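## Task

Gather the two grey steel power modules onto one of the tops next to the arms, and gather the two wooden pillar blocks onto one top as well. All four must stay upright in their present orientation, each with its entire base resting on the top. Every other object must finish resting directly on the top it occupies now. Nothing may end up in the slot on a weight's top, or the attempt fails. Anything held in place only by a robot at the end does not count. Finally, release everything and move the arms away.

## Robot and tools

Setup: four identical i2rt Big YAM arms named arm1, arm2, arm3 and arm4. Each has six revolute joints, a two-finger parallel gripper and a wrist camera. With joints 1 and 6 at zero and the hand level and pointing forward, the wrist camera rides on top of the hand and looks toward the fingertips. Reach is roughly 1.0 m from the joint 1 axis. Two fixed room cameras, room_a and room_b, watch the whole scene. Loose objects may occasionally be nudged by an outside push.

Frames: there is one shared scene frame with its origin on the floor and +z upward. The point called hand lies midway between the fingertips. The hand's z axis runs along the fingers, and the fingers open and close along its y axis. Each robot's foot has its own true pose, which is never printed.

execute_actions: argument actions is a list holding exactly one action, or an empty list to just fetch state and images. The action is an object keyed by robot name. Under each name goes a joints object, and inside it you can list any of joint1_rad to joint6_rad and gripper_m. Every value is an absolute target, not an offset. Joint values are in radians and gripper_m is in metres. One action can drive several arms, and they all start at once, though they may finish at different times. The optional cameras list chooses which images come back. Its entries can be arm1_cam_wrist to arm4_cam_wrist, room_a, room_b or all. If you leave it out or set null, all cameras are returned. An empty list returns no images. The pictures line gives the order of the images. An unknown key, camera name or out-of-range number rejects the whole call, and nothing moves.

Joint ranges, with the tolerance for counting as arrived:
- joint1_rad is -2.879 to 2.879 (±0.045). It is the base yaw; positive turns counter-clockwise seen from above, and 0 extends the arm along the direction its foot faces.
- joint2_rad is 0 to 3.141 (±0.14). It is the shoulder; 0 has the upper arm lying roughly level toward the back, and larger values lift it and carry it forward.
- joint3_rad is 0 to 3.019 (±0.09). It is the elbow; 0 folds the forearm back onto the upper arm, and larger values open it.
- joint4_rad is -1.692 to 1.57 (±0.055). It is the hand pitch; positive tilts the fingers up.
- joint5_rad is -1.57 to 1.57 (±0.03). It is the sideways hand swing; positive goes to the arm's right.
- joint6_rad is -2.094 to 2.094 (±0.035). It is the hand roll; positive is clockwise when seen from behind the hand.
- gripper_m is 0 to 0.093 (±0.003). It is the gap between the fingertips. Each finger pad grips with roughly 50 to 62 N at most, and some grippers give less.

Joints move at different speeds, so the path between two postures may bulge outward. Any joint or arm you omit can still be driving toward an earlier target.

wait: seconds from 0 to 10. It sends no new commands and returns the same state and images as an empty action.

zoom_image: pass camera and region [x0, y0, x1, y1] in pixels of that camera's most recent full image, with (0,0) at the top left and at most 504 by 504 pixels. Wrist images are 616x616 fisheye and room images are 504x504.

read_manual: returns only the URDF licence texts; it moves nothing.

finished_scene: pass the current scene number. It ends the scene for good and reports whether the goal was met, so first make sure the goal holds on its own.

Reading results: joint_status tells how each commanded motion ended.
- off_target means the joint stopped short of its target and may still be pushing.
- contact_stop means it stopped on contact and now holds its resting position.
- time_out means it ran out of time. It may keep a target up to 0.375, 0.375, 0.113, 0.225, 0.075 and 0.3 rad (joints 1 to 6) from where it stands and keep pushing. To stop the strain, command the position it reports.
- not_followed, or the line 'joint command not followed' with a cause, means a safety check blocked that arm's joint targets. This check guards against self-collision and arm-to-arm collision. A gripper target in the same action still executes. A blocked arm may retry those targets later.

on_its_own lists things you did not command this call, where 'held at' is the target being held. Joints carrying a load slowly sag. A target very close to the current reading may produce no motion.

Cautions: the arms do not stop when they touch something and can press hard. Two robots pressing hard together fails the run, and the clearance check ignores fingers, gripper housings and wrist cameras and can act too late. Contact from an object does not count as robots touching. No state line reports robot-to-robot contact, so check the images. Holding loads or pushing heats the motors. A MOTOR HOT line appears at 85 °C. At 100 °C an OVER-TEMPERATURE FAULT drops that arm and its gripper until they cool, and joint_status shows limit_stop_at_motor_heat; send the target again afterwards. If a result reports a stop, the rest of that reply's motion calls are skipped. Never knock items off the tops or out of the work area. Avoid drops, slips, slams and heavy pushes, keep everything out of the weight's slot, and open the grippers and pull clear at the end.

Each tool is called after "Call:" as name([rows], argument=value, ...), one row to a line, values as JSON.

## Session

Call:
execute_actions(actions=[])

Scene clock: 0.00 s.
arm1.joint_positions: joint1_rad=+0.433 joint2_rad=+0.598 joint3_rad=+1.451 joint4_rad=-1.504 joint5_rad=+0.260 joint6_rad=+0.489 gripper_m=+0.095
arm1.joint_status: not commanded
arm1.hand: x=-0.1248 y=-1.8398 z=+1.3546 quat_wxyz=(-0.118, -0.890, +0.041, +0.439) (m; scene frame)
arm2.joint_positions: joint1_rad=+0.666 joint2_rad=+0.255 joint3_rad=+1.693 joint4_rad=-1.146 joint5_rad=-0.235 joint6_rad=+0.557 gripper_m=+0.094
arm2.joint_status: not commanded
arm2.hand: x=+0.2345 y=-0.4273 z=+1.4788 quat_wxyz=(-0.544, +0.192, -0.568, -0.587) (m; scene frame)
arm3.joint_positions: joint1_rad=+0.185 joint2_rad=+0.407 joint3_rad=+1.358 joint4_rad=-1.461 joint5_rad=+0.076 joint6_rad=+0.201 gripper_m=+0.094
arm3.joint_status: not commanded
arm3.hand: x=-0.5885 y=+0.6020 z=+1.2994 quat_wxyz=(-0.414, -0.608, -0.610, +0.295) (m; scene frame)
arm4.joint_positions: joint1_rad=+0.587 joint2_rad=+0.306 joint3_rad=+1.410 joint4_rad=-1.288 joint5_rad=-0.290 joint6_rad=-0.576 gripper_m=+0.095
arm4.joint_status: not commanded
arm4.hand: x=+0.1472 y=+1.4704 z=+1.3689 quat_wxyz=(-0.258, +0.766, +0.087, -0.583) (m; scene frame)
pictures: arm1_cam_wrist, arm2_cam_wrist, arm3_cam_wrist, arm4_cam_wrist, room_a, room_b
Images, in order (width x height): arm1_cam_wrist 616x616, arm2_cam_wrist 616x616, arm3_cam_wrist 616x616, arm4_cam_wrist 616x616, room_a 504x504, room_b 504x504.

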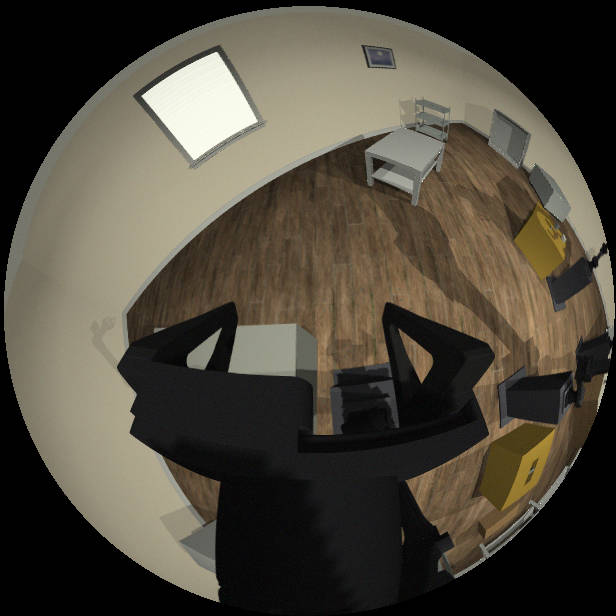

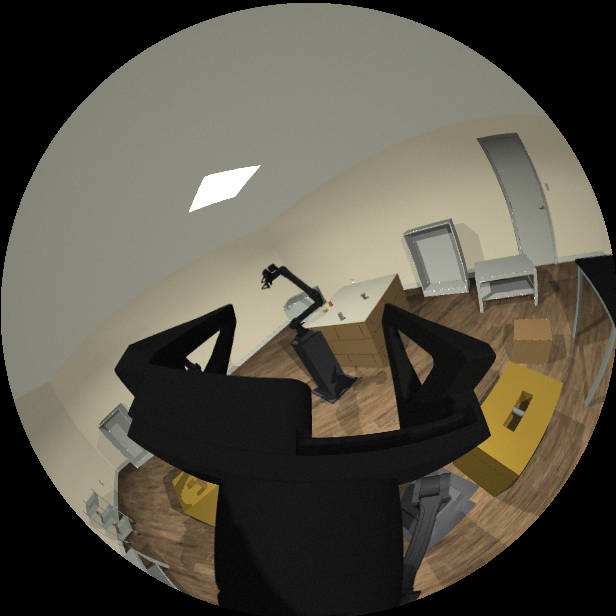

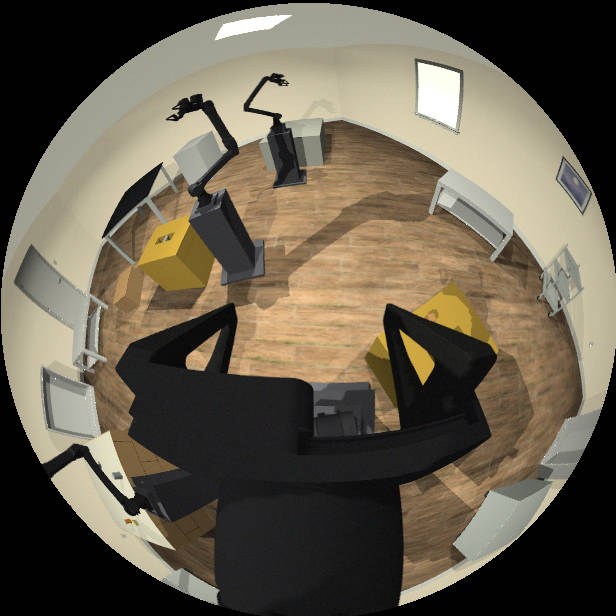

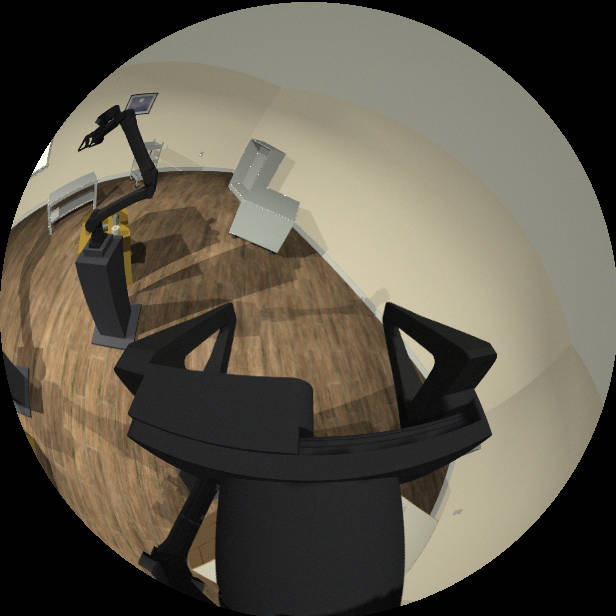

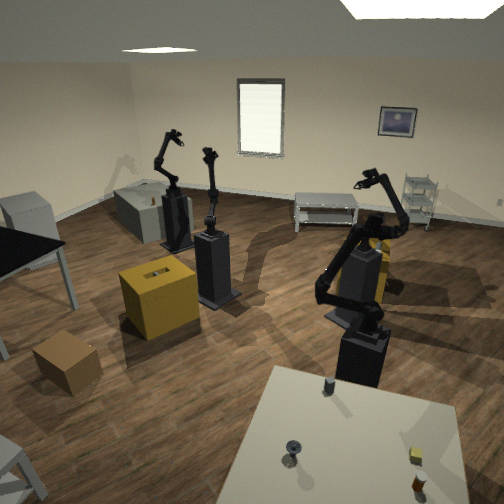

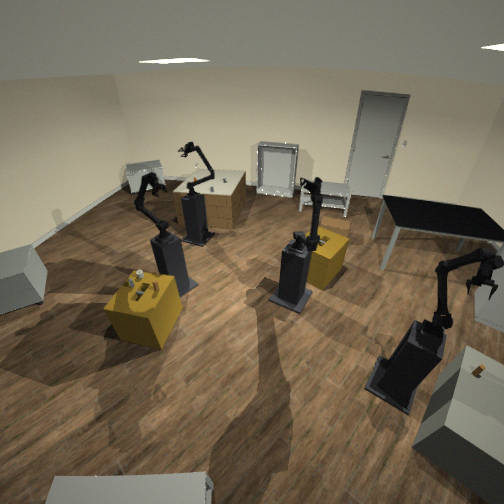

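Call:
execute_actions([
  {"arm1":{"joints":{"joint1_rad":1.5,"joint2_rad":1.263,"joint3_rad":1.364,"joint4_rad":-1.6,"joint5_rad":0,"joint6_rad":0}},"arm3":{"joints":{"joint1_rad":-1.1,"joint2_rad":1.263,"joint3_rad":1.364,"joint4_rad":-1.6,"joint5_rad":0,"joint6_rad":0}},"arm4":{"joints":{"joint1_rad":-1.5,"joint2_rad":1.263,"joint3_rad":1.364,"joint4_rad":-1.6,"joint5_rad":0,"joint6_rad":0}},"arm2":{"joints":{"joint2_rad":1.4,"joint3_rad":0.82,"joint4_rad":0.7,"joint5_rad":0,"joint6_rad":0}}},
], cameras=["arm1_cam_wrist","arm3_cam_wrist","arm4_cam_wrist"])

Call:
zoom_image(camera="arm3_cam_wrist", region=[200, 50, 440, 260])

Scene clock: 16.90 s.
arm1.joint_positions: joint1_rad=+1.501 joint2_rad=+1.277 joint3_rad=+1.349 joint4_rad=-1.583 joint5_rad=+0.002 joint6_rad=+0.007 gripper_m=+0.095
arm1.joint_status: all done
arm1.hand: x=+0.0720 y=-2.1570 z=+1.1105 quat_wxyz=(-0.025, -0.699, -0.714, +0.023) (m; scene frame)
arm2.joint_positions: joint1_rad=+0.666 joint2_rad=+1.387 joint3_rad=+0.801 joint4_rad=+0.685 joint5_rad=-0.002 joint6_rad=+0.011 gripper_m=+0.094
arm2.joint_status: all done
arm2.hand: x=+0.6490 y=+0.0452 z=+1.0661 quat_wxyz=(-0.662, +0.288, -0.607, -0.332) (m; scene frame)
arm3.joint_positions: joint1_rad=-1.095 joint2_rad=+1.272 joint3_rad=+1.358 joint4_rad=-1.584 joint5_rad=-0.001 joint6_rad=+0.009 gripper_m=+0.094
arm3.joint_status: all done
arm3.hand: x=-0.9286 y=+0.5440 z=+1.0641 quat_wxyz=(-0.013, -0.964, -0.264, +0.033) (m; scene frame)
arm4.joint_positions: joint1_rad=-1.501 joint2_rad=+1.282 joint3_rad=+1.345 joint4_rad=-1.589 joint5_rad=-0.001 joint6_rad=-0.014 gripper_m=+0.095
arm4.joint_status: all done
arm4.hand: x=+0.5852 y=+1.6255 z=+1.0605 quat_wxyz=(-0.030, +0.233, -0.972, -0.005) (m; scene frame)
pictures: arm1_cam_wrist, arm3_cam_wrist, arm4_cam_wrist
Images, in order (width x height): arm1_cam_wrist 616x616, arm3_cam_wrist 616x616, arm4_cam_wrist 616x616.

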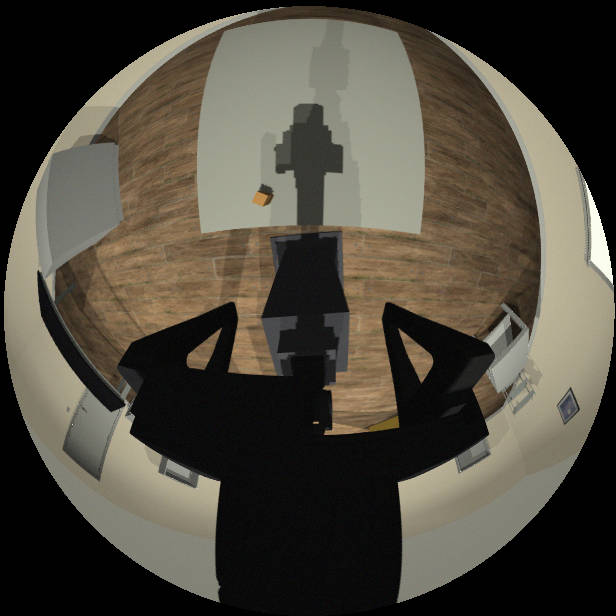

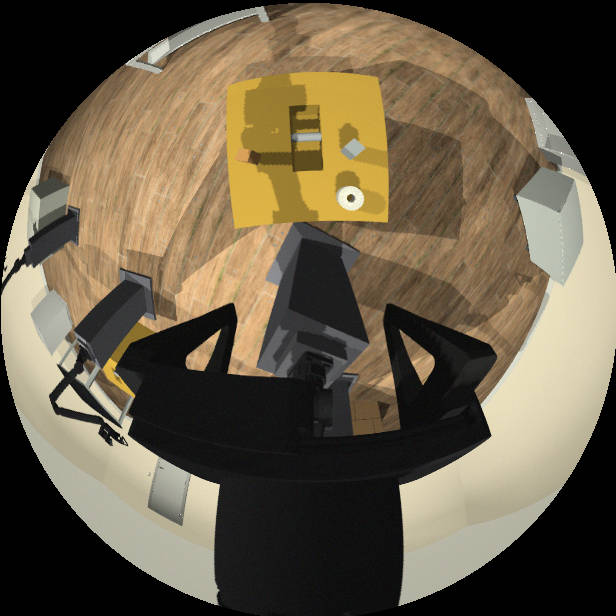

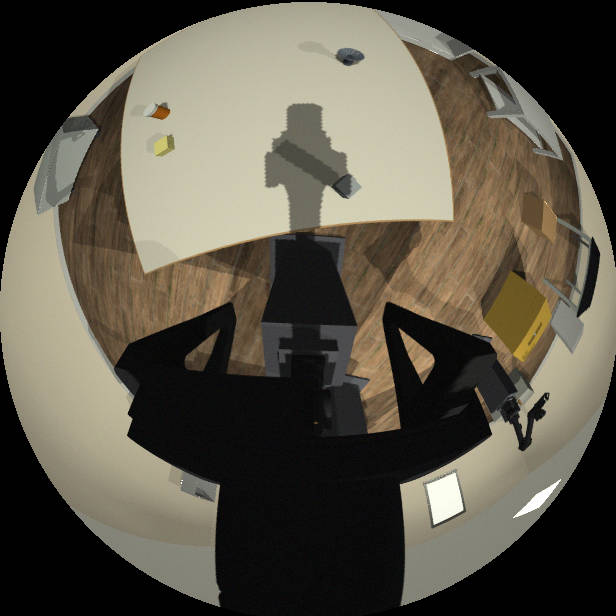

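Region (200, 50, 440, 260) of arm3_cam_wrist's 616x616 image, scaled by 2.100, with more detail than that image has; it fills the top 441 rows of this view, and the rest is white.

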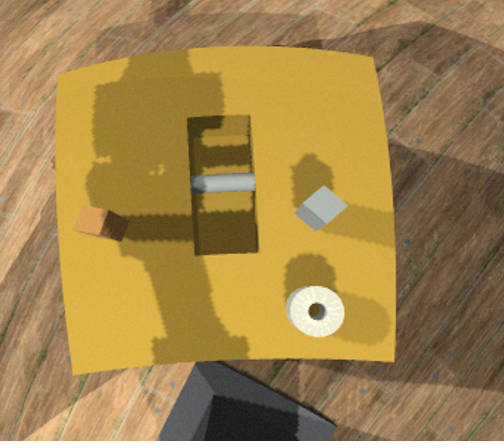

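Call:
execute_actions([
  {"arm1":{"joints":{"joint1_rad":1.769,"joint2_rad":1.77,"joint3_rad":1.07,"joint4_rad":-0.83,"joint6_rad":0.6}},"arm3":{"joints":{"joint1_rad":-1.282,"joint2_rad":2.12,"joint3_rad":1.63,"joint4_rad":-1.025,"joint6_rad":0.33}},"arm4":{"joints":{"joint2_rad":1.5,"joint3_rad":1.05,"joint4_rad":-1.1}},"arm2":{"joints":{"joint1_rad":-1.955}}},
], cameras=["arm1_cam_wrist","arm3_cam_wrist","arm4_cam_wrist"])

Call:
zoom_image(camera="arm1_cam_wrist", region=[240, 190, 400, 320])

Call:
zoom_image(camera="arm3_cam_wrist", region=[240, 190, 400, 320])

Scene clock: 47.83 s.
arm1.joint_positions: joint1_rad=+1.776 joint2_rad=+1.778 joint3_rad=+1.050 joint4_rad=-0.848 joint5_rad=+0.001 joint6_rad=+0.593 gripper_m=+0.095
arm1.joint_status: all done
arm1.hand: x=+0.1970 y=-2.2166 z=+0.8039 quat_wxyz=(-0.002, -0.801, -0.598, +0.001) (m; scene frame)
arm2.joint_positions: joint1_rad=-1.954 joint2_rad=+1.393 joint3_rad=+0.801 joint4_rad=+0.685 joint5_rad=+0.001 joint6_rad=+0.010 gripper_m=+0.094
arm2.joint_status: all done
arm2.hand: x=+0.2062 y=-0.9913 z=+1.0615 quat_wxyz=(-0.483, -0.510, -0.442, +0.558) (m; scene frame)
arm3.joint_positions: joint1_rad=-1.289 joint2_rad=+2.125 joint3_rad=+1.613 joint4_rad=-1.043 joint5_rad=-0.001 joint6_rad=+0.321 gripper_m=+0.094
arm3.joint_status: all done
arm3.hand: x=-1.1856 y=+0.5252 z=+0.7463 quat_wxyz=(-0.005, -1.000, -0.014, +0.005) (m; scene frame)
arm4.joint_positions: joint1_rad=-1.501 joint2_rad=+1.515 joint3_rad=+1.021 joint4_rad=-1.113 joint5_rad=-0.001 joint6_rad=-0.014 gripper_m=+0.095
arm4.joint_status: all done
arm4.hand: x=+0.6102 y=+1.6369 z=+0.8551 quat_wxyz=(+0.010, +0.233, -0.972, +0.004) (m; scene frame)
pictures: arm1_cam_wrist, arm3_cam_wrist, arm4_cam_wrist
Images, in order (width x height): arm1_cam_wrist 616x616, arm3_cam_wrist 616x616, arm4_cam_wrist 616x616.

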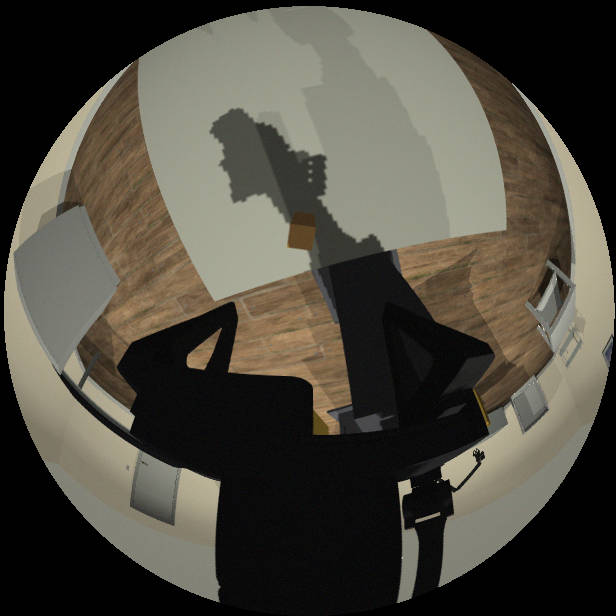

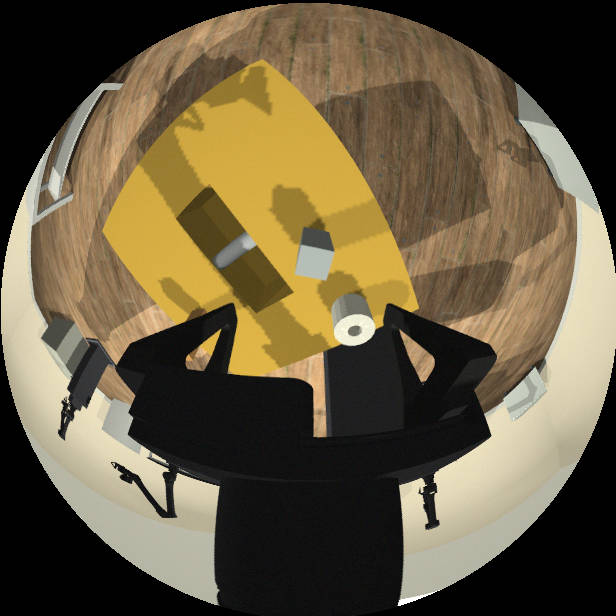

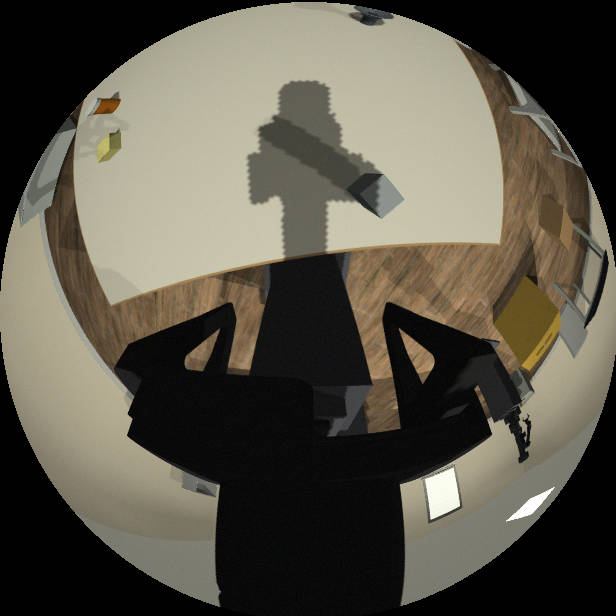

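Region (240, 190, 400, 320) of arm1_cam_wrist's 616x616 image, scaled by 3.150, with more detail than that image has; it fills the top 410 rows of this view, and the rest is white.

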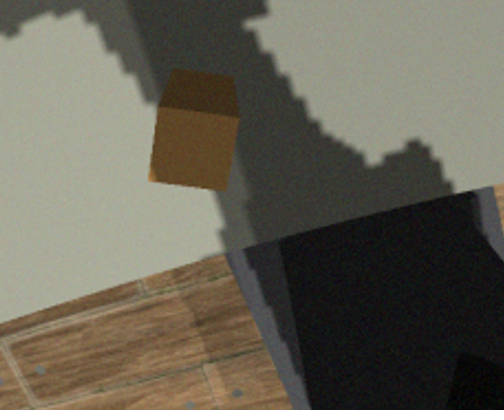

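Region (240, 190, 400, 320) of arm3_cam_wrist's 616x616 image, scaled by 3.150, with more detail than that image has; it fills the top 410 rows of this view, and the rest is white.

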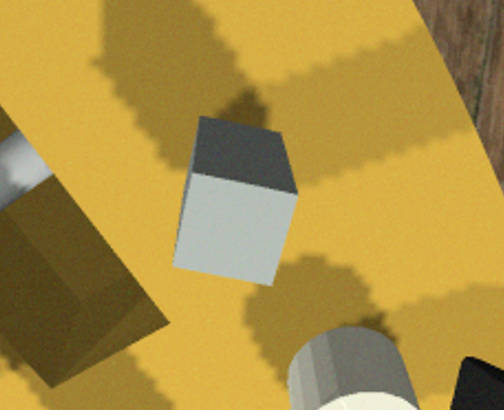

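Call:
execute_actions([
  {"arm1":{"joints":{"joint1_rad":1.803,"joint2_rad":2.255,"joint3_rad":1.095,"joint4_rad":-0.365,"joint6_rad":0.768}},"arm3":{"joints":{"joint2_rad":2.245,"joint3_rad":1.555,"joint4_rad":-0.845,"joint6_rad":0.54,"gripper_m":0.075}},"arm4":{"joints":{"joint1_rad":2.288,"joint4_rad":0.2}},"arm2":{"joints":{"joint2_rad":2.12,"joint3_rad":0.825,"joint4_rad":1.33}}},
], cameras=["arm1_cam_wrist","arm3_cam_wrist"])

Scene clock: 122.77 s.
arm1.joint_positions: joint1_rad=+1.800 joint2_rad=+2.257 joint3_rad=+1.084 joint4_rad=-0.383 joint5_rad=+0.001 joint6_rad=+0.760 gripper_m=+0.095
arm1.joint_status: all done
arm1.hand: x=+0.2132 y=-2.2303 z=+0.5994 quat_wxyz=(-0.012, -0.842, -0.539, +0.003) (m; scene frame)
arm2.joint_positions: joint1_rad=-1.954 joint2_rad=+2.115 joint3_rad=+0.803 joint4_rad=+1.316 joint5_rad=+0.001 joint6_rad=+0.010 gripper_m=+0.094
arm2.joint_status: all done
arm2.hand: x=+0.1985 y=-1.0257 z=+0.7875 quat_wxyz=(-0.463, -0.535, -0.462, +0.535) (m; scene frame)
arm3.joint_positions: joint1_rad=-1.289 joint2_rad=+2.257 joint3_rad=+1.545 joint4_rad=-0.862 joint5_rad=-0.001 joint6_rad=+0.532 gripper_m=+0.075
arm3.joint_status: all done
arm3.hand: x=-1.1728 y=+0.5293 z=+0.6476 quat_wxyz=(-0.002, -0.996, +0.091, -0.004) (m; scene frame)
arm4.joint_positions: joint1_rad=+2.295 joint2_rad=+1.515 joint3_rad=+1.021 joint4_rad=+0.178 joint5_rad=+0.000 joint6_rad=-0.013 gripper_m=+0.095
arm4.joint_status: all done
arm4.hand: x=-0.0315 y=+0.8902 z=+1.0128 quat_wxyz=(+0.309, +0.689, +0.430, -0.495) (m; scene frame)
pictures: arm1_cam_wrist, arm3_cam_wrist
Images, in order (width x height): arm1_cam_wrist 616x616, arm3_cam_wrist 616x616.

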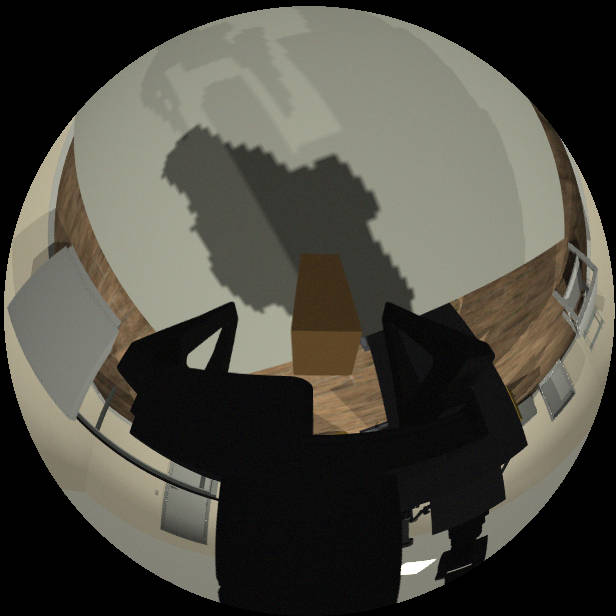

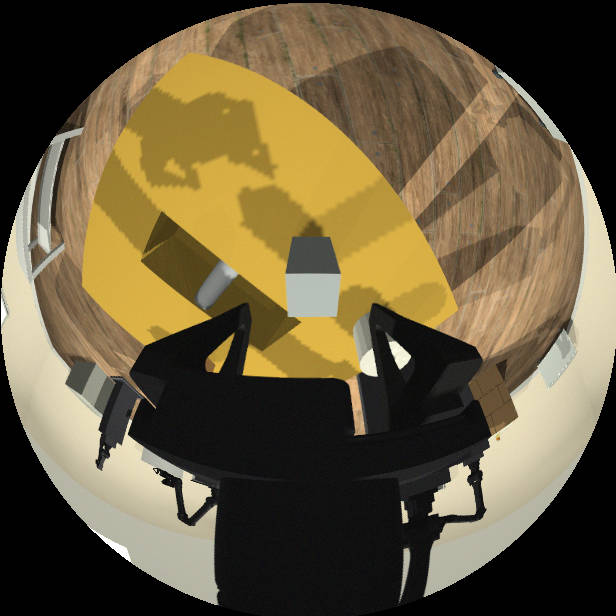

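Call:
zoom_image(camera="arm3_cam_wrist", region=[260, 220, 370, 330])

Region (260, 220, 370, 330) of arm3_cam_wrist's 616x616 image, scaled by 4.582, with more detail than that image has.

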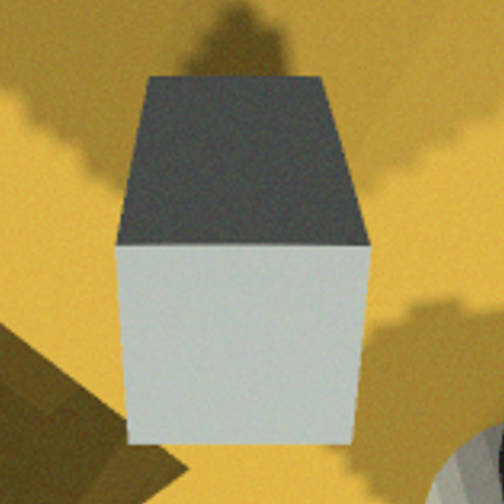

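Call:
execute_actions([
  {"arm1":{"joints":{"joint3_rad":1.058}},"arm3":{"joints":{"joint1_rad":-1.272,"joint2_rad":2.332,"joint3_rad":1.508,"joint4_rad":-0.712}},"arm4":{"joints":{"joint2_rad":1.93,"joint3_rad":0.95,"joint4_rad":0.735}}},
], cameras=["arm1_cam_wrist","arm3_cam_wrist"])

Scene clock: 154.53 s.
arm1.joint_positions: joint1_rad=+1.800 joint2_rad=+2.257 joint3_rad=+1.057 joint4_rad=-0.380 joint5_rad=+0.001 joint6_rad=+0.761 gripper_m=+0.095
arm1.joint_status: all done
arm1.hand: x=+0.2082 y=-2.2157 z=+0.5953 quat_wxyz=(+0.000, -0.843, -0.539, +0.000) (m; scene frame)
arm2.joint_positions: joint1_rad=-1.954 joint2_rad=+2.115 joint3_rad=+0.803 joint4_rad=+1.316 joint5_rad=+0.001 joint6_rad=+0.010 gripper_m=+0.094
arm2.joint_status: not commanded
arm2.hand: x=+0.1985 y=-1.0257 z=+0.7875 quat_wxyz=(-0.463, -0.535, -0.462, +0.535) (m; scene frame)
arm3.joint_positions: joint1_rad=-1.289 joint2_rad=+2.339 joint3_rad=+1.505 joint4_rad=-0.730 joint5_rad=-0.001 joint6_rad=+0.532 gripper_m=+0.075
arm3.joint_status: all done
arm3.hand: x=-1.1625 y=+0.5327 z=+0.5894 quat_wxyz=(-0.004, -0.996, +0.091, +0.000) (m; scene frame)
arm4.joint_positions: joint1_rad=+2.295 joint2_rad=+1.952 joint3_rad=+0.931 joint4_rad=+0.713 joint5_rad=+0.000 joint6_rad=-0.013 gripper_m=+0.095
arm4.joint_status: all done
arm4.hand: x=-0.0380 y=+0.8719 z=+0.8141 quat_wxyz=(+0.310, +0.687, +0.428, -0.498) (m; scene frame)
pictures: arm1_cam_wrist, arm3_cam_wrist
Images, in order (width x height): arm1_cam_wrist 616x616, arm3_cam_wrist 616x616.

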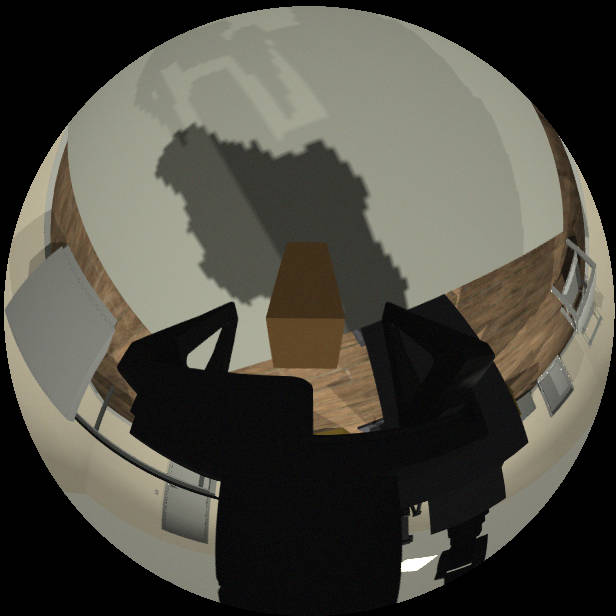

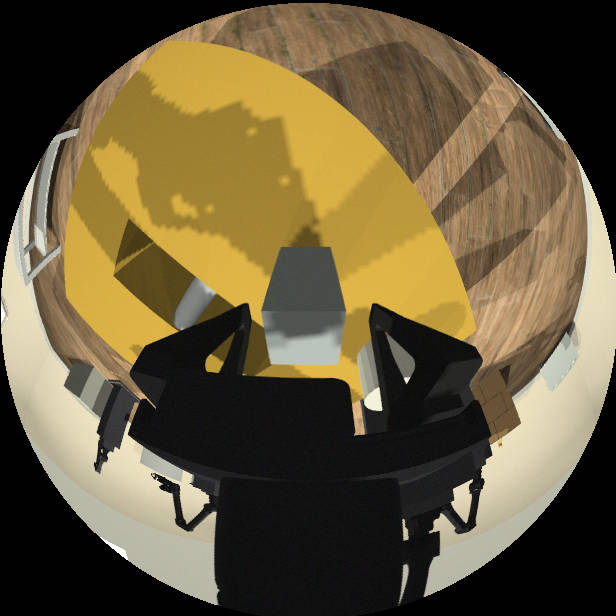

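Call:
execute_actions([
  {"arm1":{"joints":{"gripper_m":0.02}},"arm3":{"joints":{"gripper_m":0.025}}},
], cameras=[])

Call:
execute_actions([
  {"arm1":{"joints":{"joint2_rad":1.78,"joint4_rad":-0.85,"gripper_m":0.02}},"arm3":{"joints":{"joint2_rad":1.95,"joint4_rad":-1.1,"gripper_m":0.025}}},
], cameras=[])

Call:
execute_actions([
  {"arm1":{"joints":{"joint1_rad":-1.851,"joint2_rad":2.19,"joint3_rad":1.89,"joint4_rad":-1.27,"joint6_rad":0,"gripper_m":0.02}},"arm3":{"joints":{"joint1_rad":1.567,"joint2_rad":1.79,"joint3_rad":1.39,"joint4_rad":-1.175,"joint6_rad":2.085,"gripper_m":0.025}}},
])

Scene clock: 181.47 s.
arm1.joint_positions: joint1_rad=+1.800 joint2_rad=+2.257 joint3_rad=+1.057 joint4_rad=-0.380 joint5_rad=+0.001 joint6_rad=+0.761 gripper_m=+0.035
arm1.joint_status: gripper_m off_target (ended at +0.035, target +0.020)
arm1.hand: x=+0.2083 y=-2.2156 z=+0.5953 quat_wxyz=(+0.000, -0.843, -0.538, +0.000) (m; scene frame)
arm2.joint_positions: joint1_rad=-1.954 joint2_rad=+2.115 joint3_rad=+0.803 joint4_rad=+1.316 joint5_rad=+0.001 joint6_rad=+0.010 gripper_m=+0.094
arm2.joint_status: not commanded
arm2.hand: x=+0.1985 y=-1.0257 z=+0.7875 quat_wxyz=(-0.463, -0.535, -0.462, +0.535) (m; scene frame)
arm3.joint_positions: joint1_rad=-1.287 joint2_rad=+2.339 joint3_rad=+1.505 joint4_rad=-0.727 joint5_rad=-0.002 joint6_rad=+0.532 gripper_m=+0.040
arm3.joint_status: gripper_m off_target (ended at +0.040, target +0.025)
arm3.hand: x=-1.1627 y=+0.5318 z=+0.5894 quat_wxyz=(-0.004, -0.996, +0.091, +0.001) (m; scene frame)
arm4.joint_positions: joint1_rad=+2.295 joint2_rad=+1.952 joint3_rad=+0.931 joint4_rad=+0.713 joint5_rad=+0.000 joint6_rad=-0.013 gripper_m=+0.095
arm4.joint_status: not commanded
arm4.hand: x=-0.0380 y=+0.8719 z=+0.8141 quat_wxyz=(+0.310, +0.687, +0.428, -0.498) (m; scene frame)
pictures: none
No camera images: the call's "cameras" was empty. Leave "cameras" out to get every camera's image.

Scene clock: 182.93 s.
arm1.joint_positions: joint1_rad=+1.800 joint2_rad=+1.758 joint3_rad=+1.047 joint4_rad=-0.834 joint5_rad=+0.001 joint6_rad=+0.761 gripper_m=+0.035
arm1.joint_status: gripper_m off_target (ended at +0.035, target +0.020); the others done
arm1.hand: x=+0.2087 y=-2.2177 z=+0.8116 quat_wxyz=(-0.017, -0.843, -0.538, +0.004) (m; scene frame)
arm2.joint_positions: joint1_rad=-1.954 joint2_rad=+2.115 joint3_rad=+0.803 joint4_rad=+1.316 joint5_rad=+0.001 joint6_rad=+0.010 gripper_m=+0.094
arm2.joint_status: not commanded
arm2.hand: x=+0.1985 y=-1.0257 z=+0.7875 quat_wxyz=(-0.463, -0.535, -0.462, +0.535) (m; scene frame)
arm3.joint_positions: joint1_rad=-1.287 joint2_rad=+1.965 joint3_rad=+1.492 joint4_rad=-1.084 joint5_rad=-0.002 joint6_rad=+0.532 gripper_m=+0.040
arm3.joint_status: gripper_m off_target (ended at +0.040, target +0.025); the others done
arm3.hand: x=-1.1455 y=+0.5393 z=+0.7970 quat_wxyz=(-0.005, -0.996, +0.091, +0.003) (m; scene frame)
arm4.joint_positions: joint1_rad=+2.295 joint2_rad=+1.952 joint3_rad=+0.931 joint4_rad=+0.713 joint5_rad=+0.000 joint6_rad=-0.013 gripper_m=+0.095
arm4.joint_status: not commanded
arm4.hand: x=-0.0380 y=+0.8719 z=+0.8141 quat_wxyz=(+0.310, +0.687, +0.428, -0.498) (m; scene frame)
pictures: none
No camera images: the call's "cameras" was empty. Leave "cameras" out to get every camera's image.

Scene clock: 186.10 s.
arm1.joint_positions: joint1_rad=-1.850 joint2_rad=+2.199 joint3_rad=+1.888 joint4_rad=-1.253 joint5_rad=+0.002 joint6_rad=+0.007 gripper_m=+0.035
arm1.joint_status: gripper_m off_target (ended at +0.035, target +0.020); the others done
arm1.hand: x=+0.1831 y=-1.1333 z=+0.8417 quat_wxyz=(+0.002, -0.638, +0.770, -0.003) (m; scene frame)
arm2.joint_positions: joint1_rad=-1.954 joint2_rad=+2.115 joint3_rad=+0.803 joint4_rad=+1.316 joint5_rad=+0.001 joint6_rad=+0.010 gripper_m=+0.094
arm2.joint_status: not commanded
arm2.hand: x=+0.1985 y=-1.0257 z=+0.7875 quat_wxyz=(-0.463, -0.535, -0.462, +0.535) (m; scene frame)
arm3.joint_positions: joint1_rad=+1.572 joint2_rad=+1.799 joint3_rad=+1.383 joint4_rad=-1.162 joint5_rad=-0.002 joint6_rad=+2.076 gripper_m=+0.040
arm3.joint_status: gripper_m off_target (ended at +0.040, target +0.025); the others done
arm3.hand: x=-0.0873 y=+0.7722 z=+0.8512 quat_wxyz=(-0.001, -0.843, -0.537, +0.001) (m; scene frame)
arm4.joint_positions: joint1_rad=+2.295 joint2_rad=+1.952 joint3_rad=+0.931 joint4_rad=+0.713 joint5_rad=+0.000 joint6_rad=-0.013 gripper_m=+0.095
arm4.joint_status: not commanded
arm4.hand: x=-0.0380 y=+0.8719 z=+0.8141 quat_wxyz=(+0.310, +0.687, +0.428, -0.498) (m; scene frame)
pictures: arm1_cam_wrist, arm2_cam_wrist, arm3_cam_wrist, arm4_cam_wrist, room_a, room_b
Images, in order (width x height): arm1_cam_wrist 616x616, arm2_cam_wrist 616x616, arm3_cam_wrist 616x616, arm4_cam_wrist 616x616, room_a 504x504, room_b 504x504.

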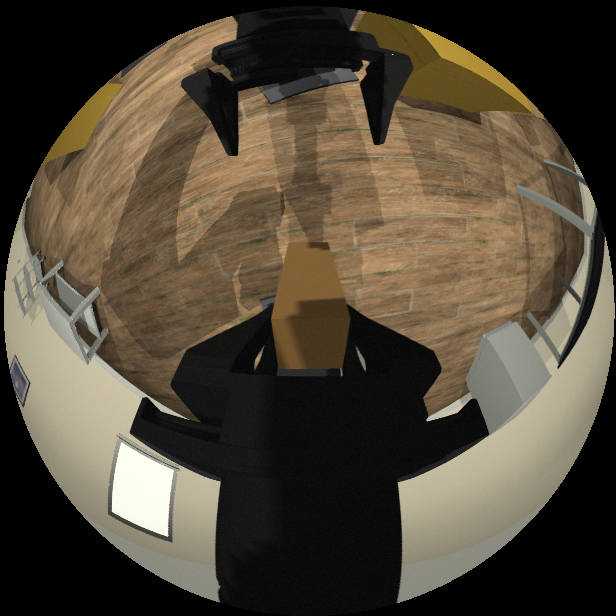

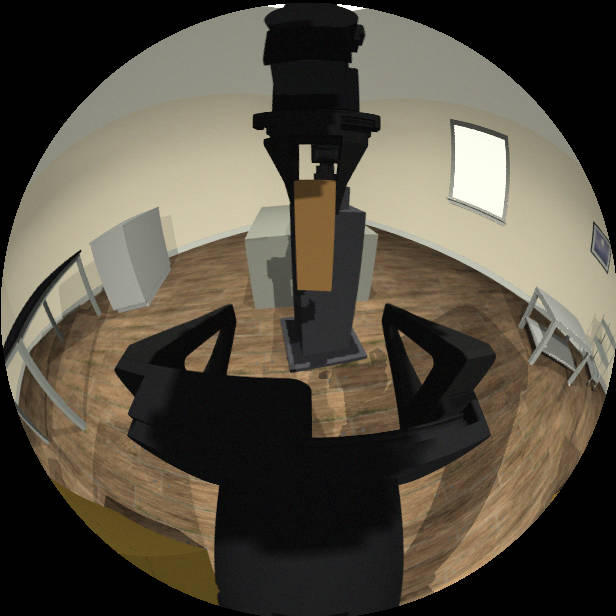

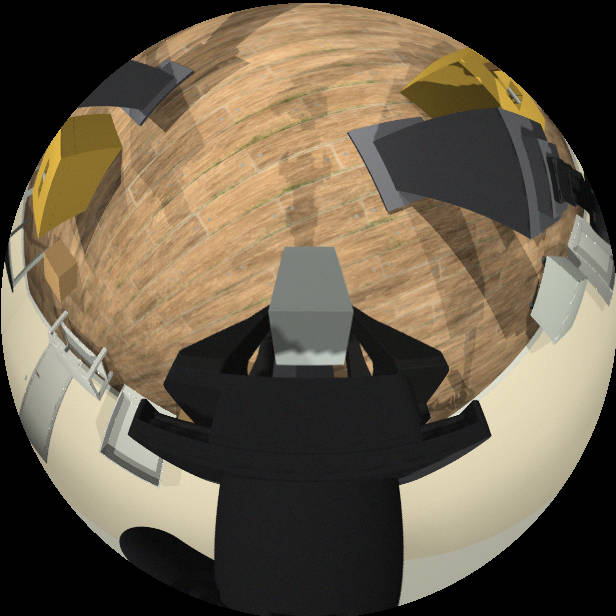

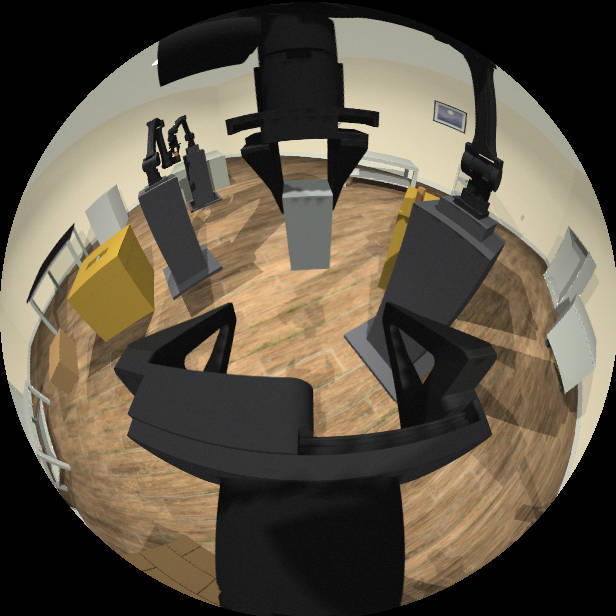

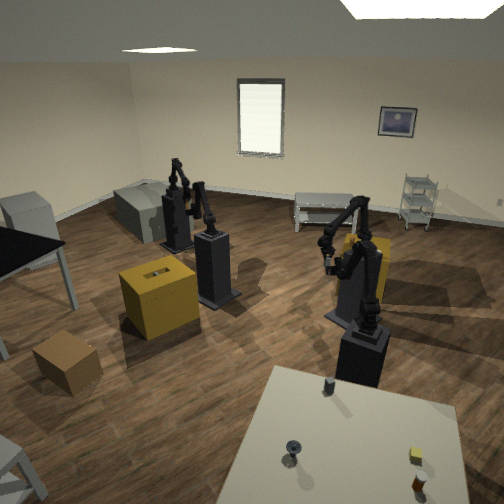

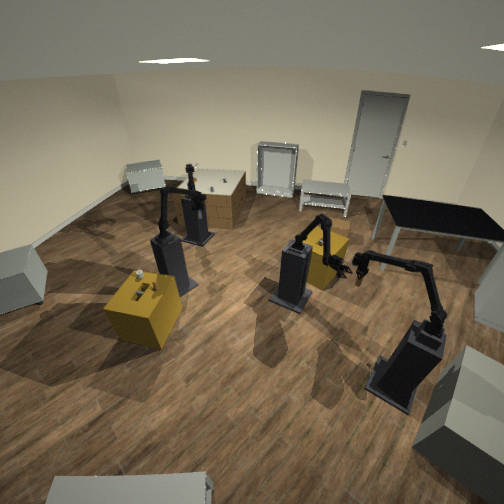

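Call:
execute_actions([
  {"arm2":{"joints":{"joint2_rad":2.235,"joint3_rad":1.165,"joint4_rad":1.085,"joint5_rad":0.025}},"arm4":{"joints":{"joint2_rad":2.142,"joint3_rad":1.315,"joint4_rad":0.575}}},
], cameras=["arm1_cam_wrist","arm2_cam_wrist","arm3_cam_wrist","arm4_cam_wrist"])

Scene clock: 200.77 s.
arm1.joint_positions: joint1_rad=-1.850 joint2_rad=+2.199 joint3_rad=+1.888 joint4_rad=-1.253 joint5_rad=+0.002 joint6_rad=+0.007 gripper_m=+0.035
arm1.joint_status: not commanded
arm1.hand: x=+0.1831 y=-1.1333 z=+0.8417 quat_wxyz=(+0.002, -0.638, +0.770, -0.003) (m; scene frame)
arm2.joint_positions: joint1_rad=-1.954 joint2_rad=+2.232 joint3_rad=+1.148 joint4_rad=+1.093 joint5_rad=+0.022 joint6_rad=+0.010 gripper_m=+0.094
arm2.joint_status: all done
arm2.hand: x=+0.1788 y=-1.1370 z=+0.7886 quat_wxyz=(-0.459, -0.538, -0.455, +0.541) (m; scene frame)
arm3.joint_positions: joint1_rad=+1.572 joint2_rad=+1.799 joint3_rad=+1.383 joint4_rad=-1.162 joint5_rad=-0.002 joint6_rad=+2.076 gripper_m=+0.040
arm3.joint_status: not commanded
arm3.hand: x=-0.0873 y=+0.7722 z=+0.8512 quat_wxyz=(-0.001, -0.843, -0.537, +0.001) (m; scene frame)
arm4.joint_positions: joint1_rad=+2.295 joint2_rad=+2.158 joint3_rad=+1.285 joint4_rad=+0.581 joint5_rad=+0.000 joint6_rad=-0.013 gripper_m=+0.095
arm4.joint_status: all done
arm4.hand: x=-0.0864 y=+0.7739 z=+0.8011 quat_wxyz=(+0.314, +0.683, +0.426, -0.503) (m; scene frame)
pictures: arm1_cam_wrist, arm2_cam_wrist, arm3_cam_wrist, arm4_cam_wrist
Images, in order (width x height): arm1_cam_wrist 616x616, arm2_cam_wrist 616x616, arm3_cam_wrist 616x616, arm4_cam_wrist 616x616.

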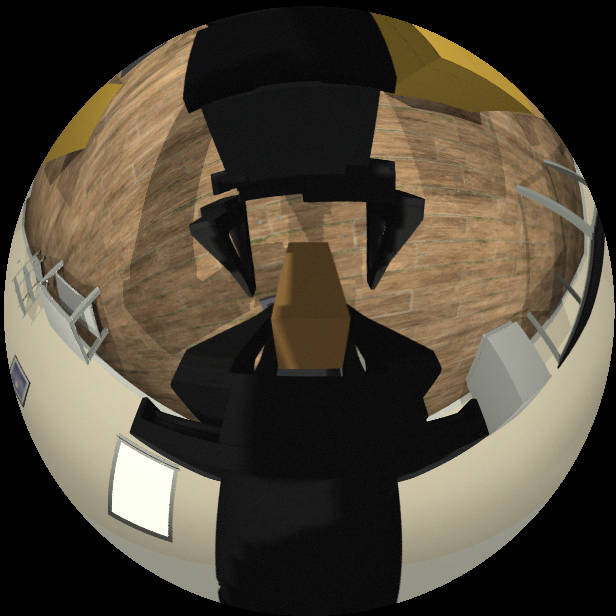

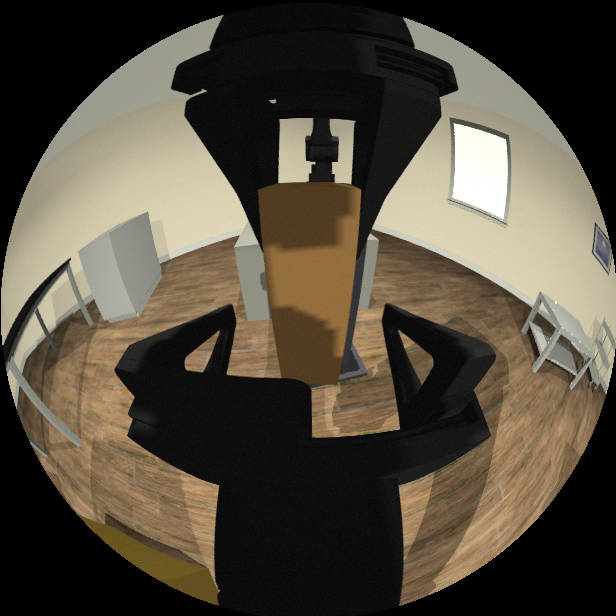

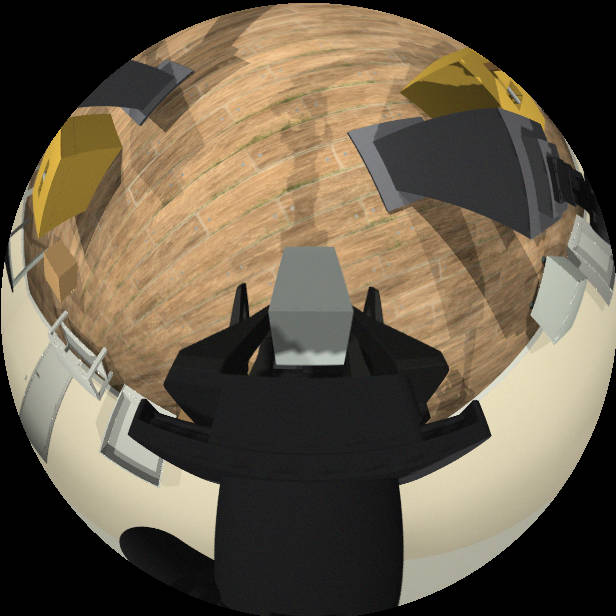

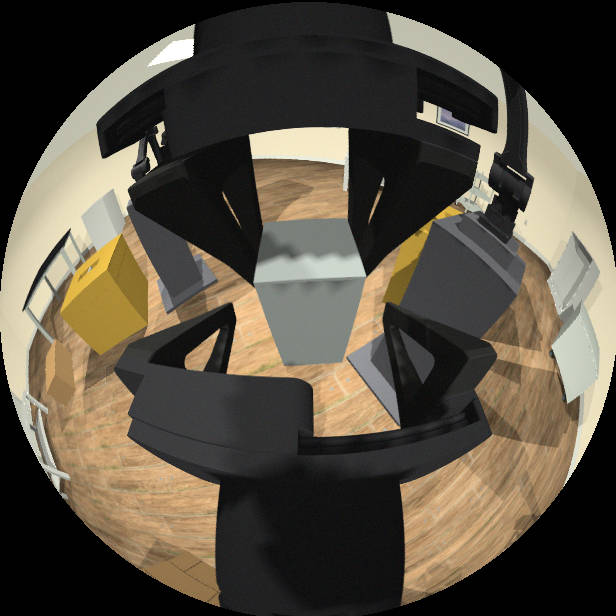

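Call:
execute_actions([
  {"arm2":{"joints":{"gripper_m":0.02}},"arm4":{"joints":{"gripper_m":0.025}}},
], cameras=["arm4_cam_wrist"])

Scene clock: 214.73 s.
arm1.joint_positions: joint1_rad=-1.850 joint2_rad=+2.199 joint3_rad=+1.888 joint4_rad=-1.253 joint5_rad=+0.003 joint6_rad=+0.000 gripper_m=+0.035
arm1.joint_status: not commanded
arm1.hand: x=+0.1832 y=-1.1333 z=+0.8417 quat_wxyz=(+0.002, -0.640, +0.768, -0.004) (m; scene frame)
arm2.joint_positions: joint1_rad=-1.954 joint2_rad=+2.232 joint3_rad=+1.148 joint4_rad=+1.093 joint5_rad=+0.028 joint6_rad=+0.008 gripper_m=+0.035
arm2.joint_status: gripper_m off_target (ended at +0.035, target +0.020)
arm2.hand: x=+0.1779 y=-1.1368 z=+0.7885 quat_wxyz=(-0.457, -0.539, -0.455, +0.543) (m; scene frame)
arm3.joint_positions: joint1_rad=+1.572 joint2_rad=+1.799 joint3_rad=+1.383 joint4_rad=-1.162 joint5_rad=+0.000 joint6_rad=+2.083 gripper_m=+0.040
arm3.joint_status: not commanded
arm3.hand: x=-0.0872 y=+0.7719 z=+0.8512 quat_wxyz=(-0.001, -0.845, -0.534, +0.002) (m; scene frame)
arm4.joint_positions: joint1_rad=+2.294 joint2_rad=+2.158 joint3_rad=+1.285 joint4_rad=+0.581 joint5_rad=+0.001 joint6_rad=-0.017 gripper_m=+0.040
arm4.joint_status: gripper_m off_target (ended at +0.040, target +0.025)
arm4.hand: x=-0.0867 y=+0.7741 z=+0.8011 quat_wxyz=(+0.312, +0.683, +0.427, -0.504) (m; scene frame)
pictures: arm4_cam_wrist
Images, in order (width x height): arm4_cam_wrist 616x616.

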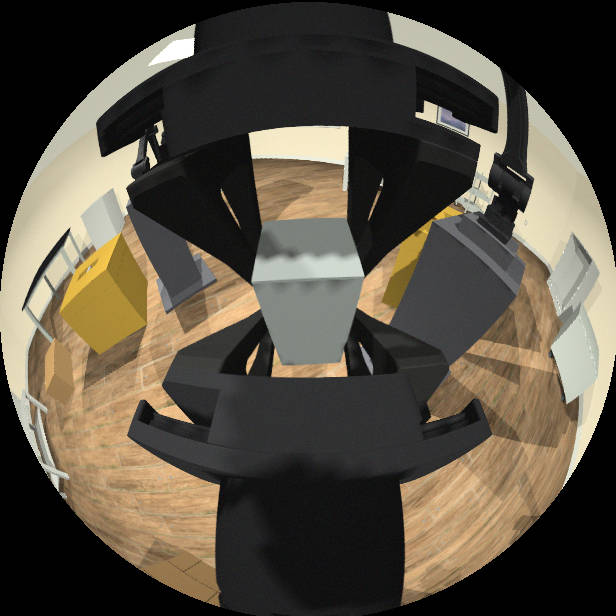

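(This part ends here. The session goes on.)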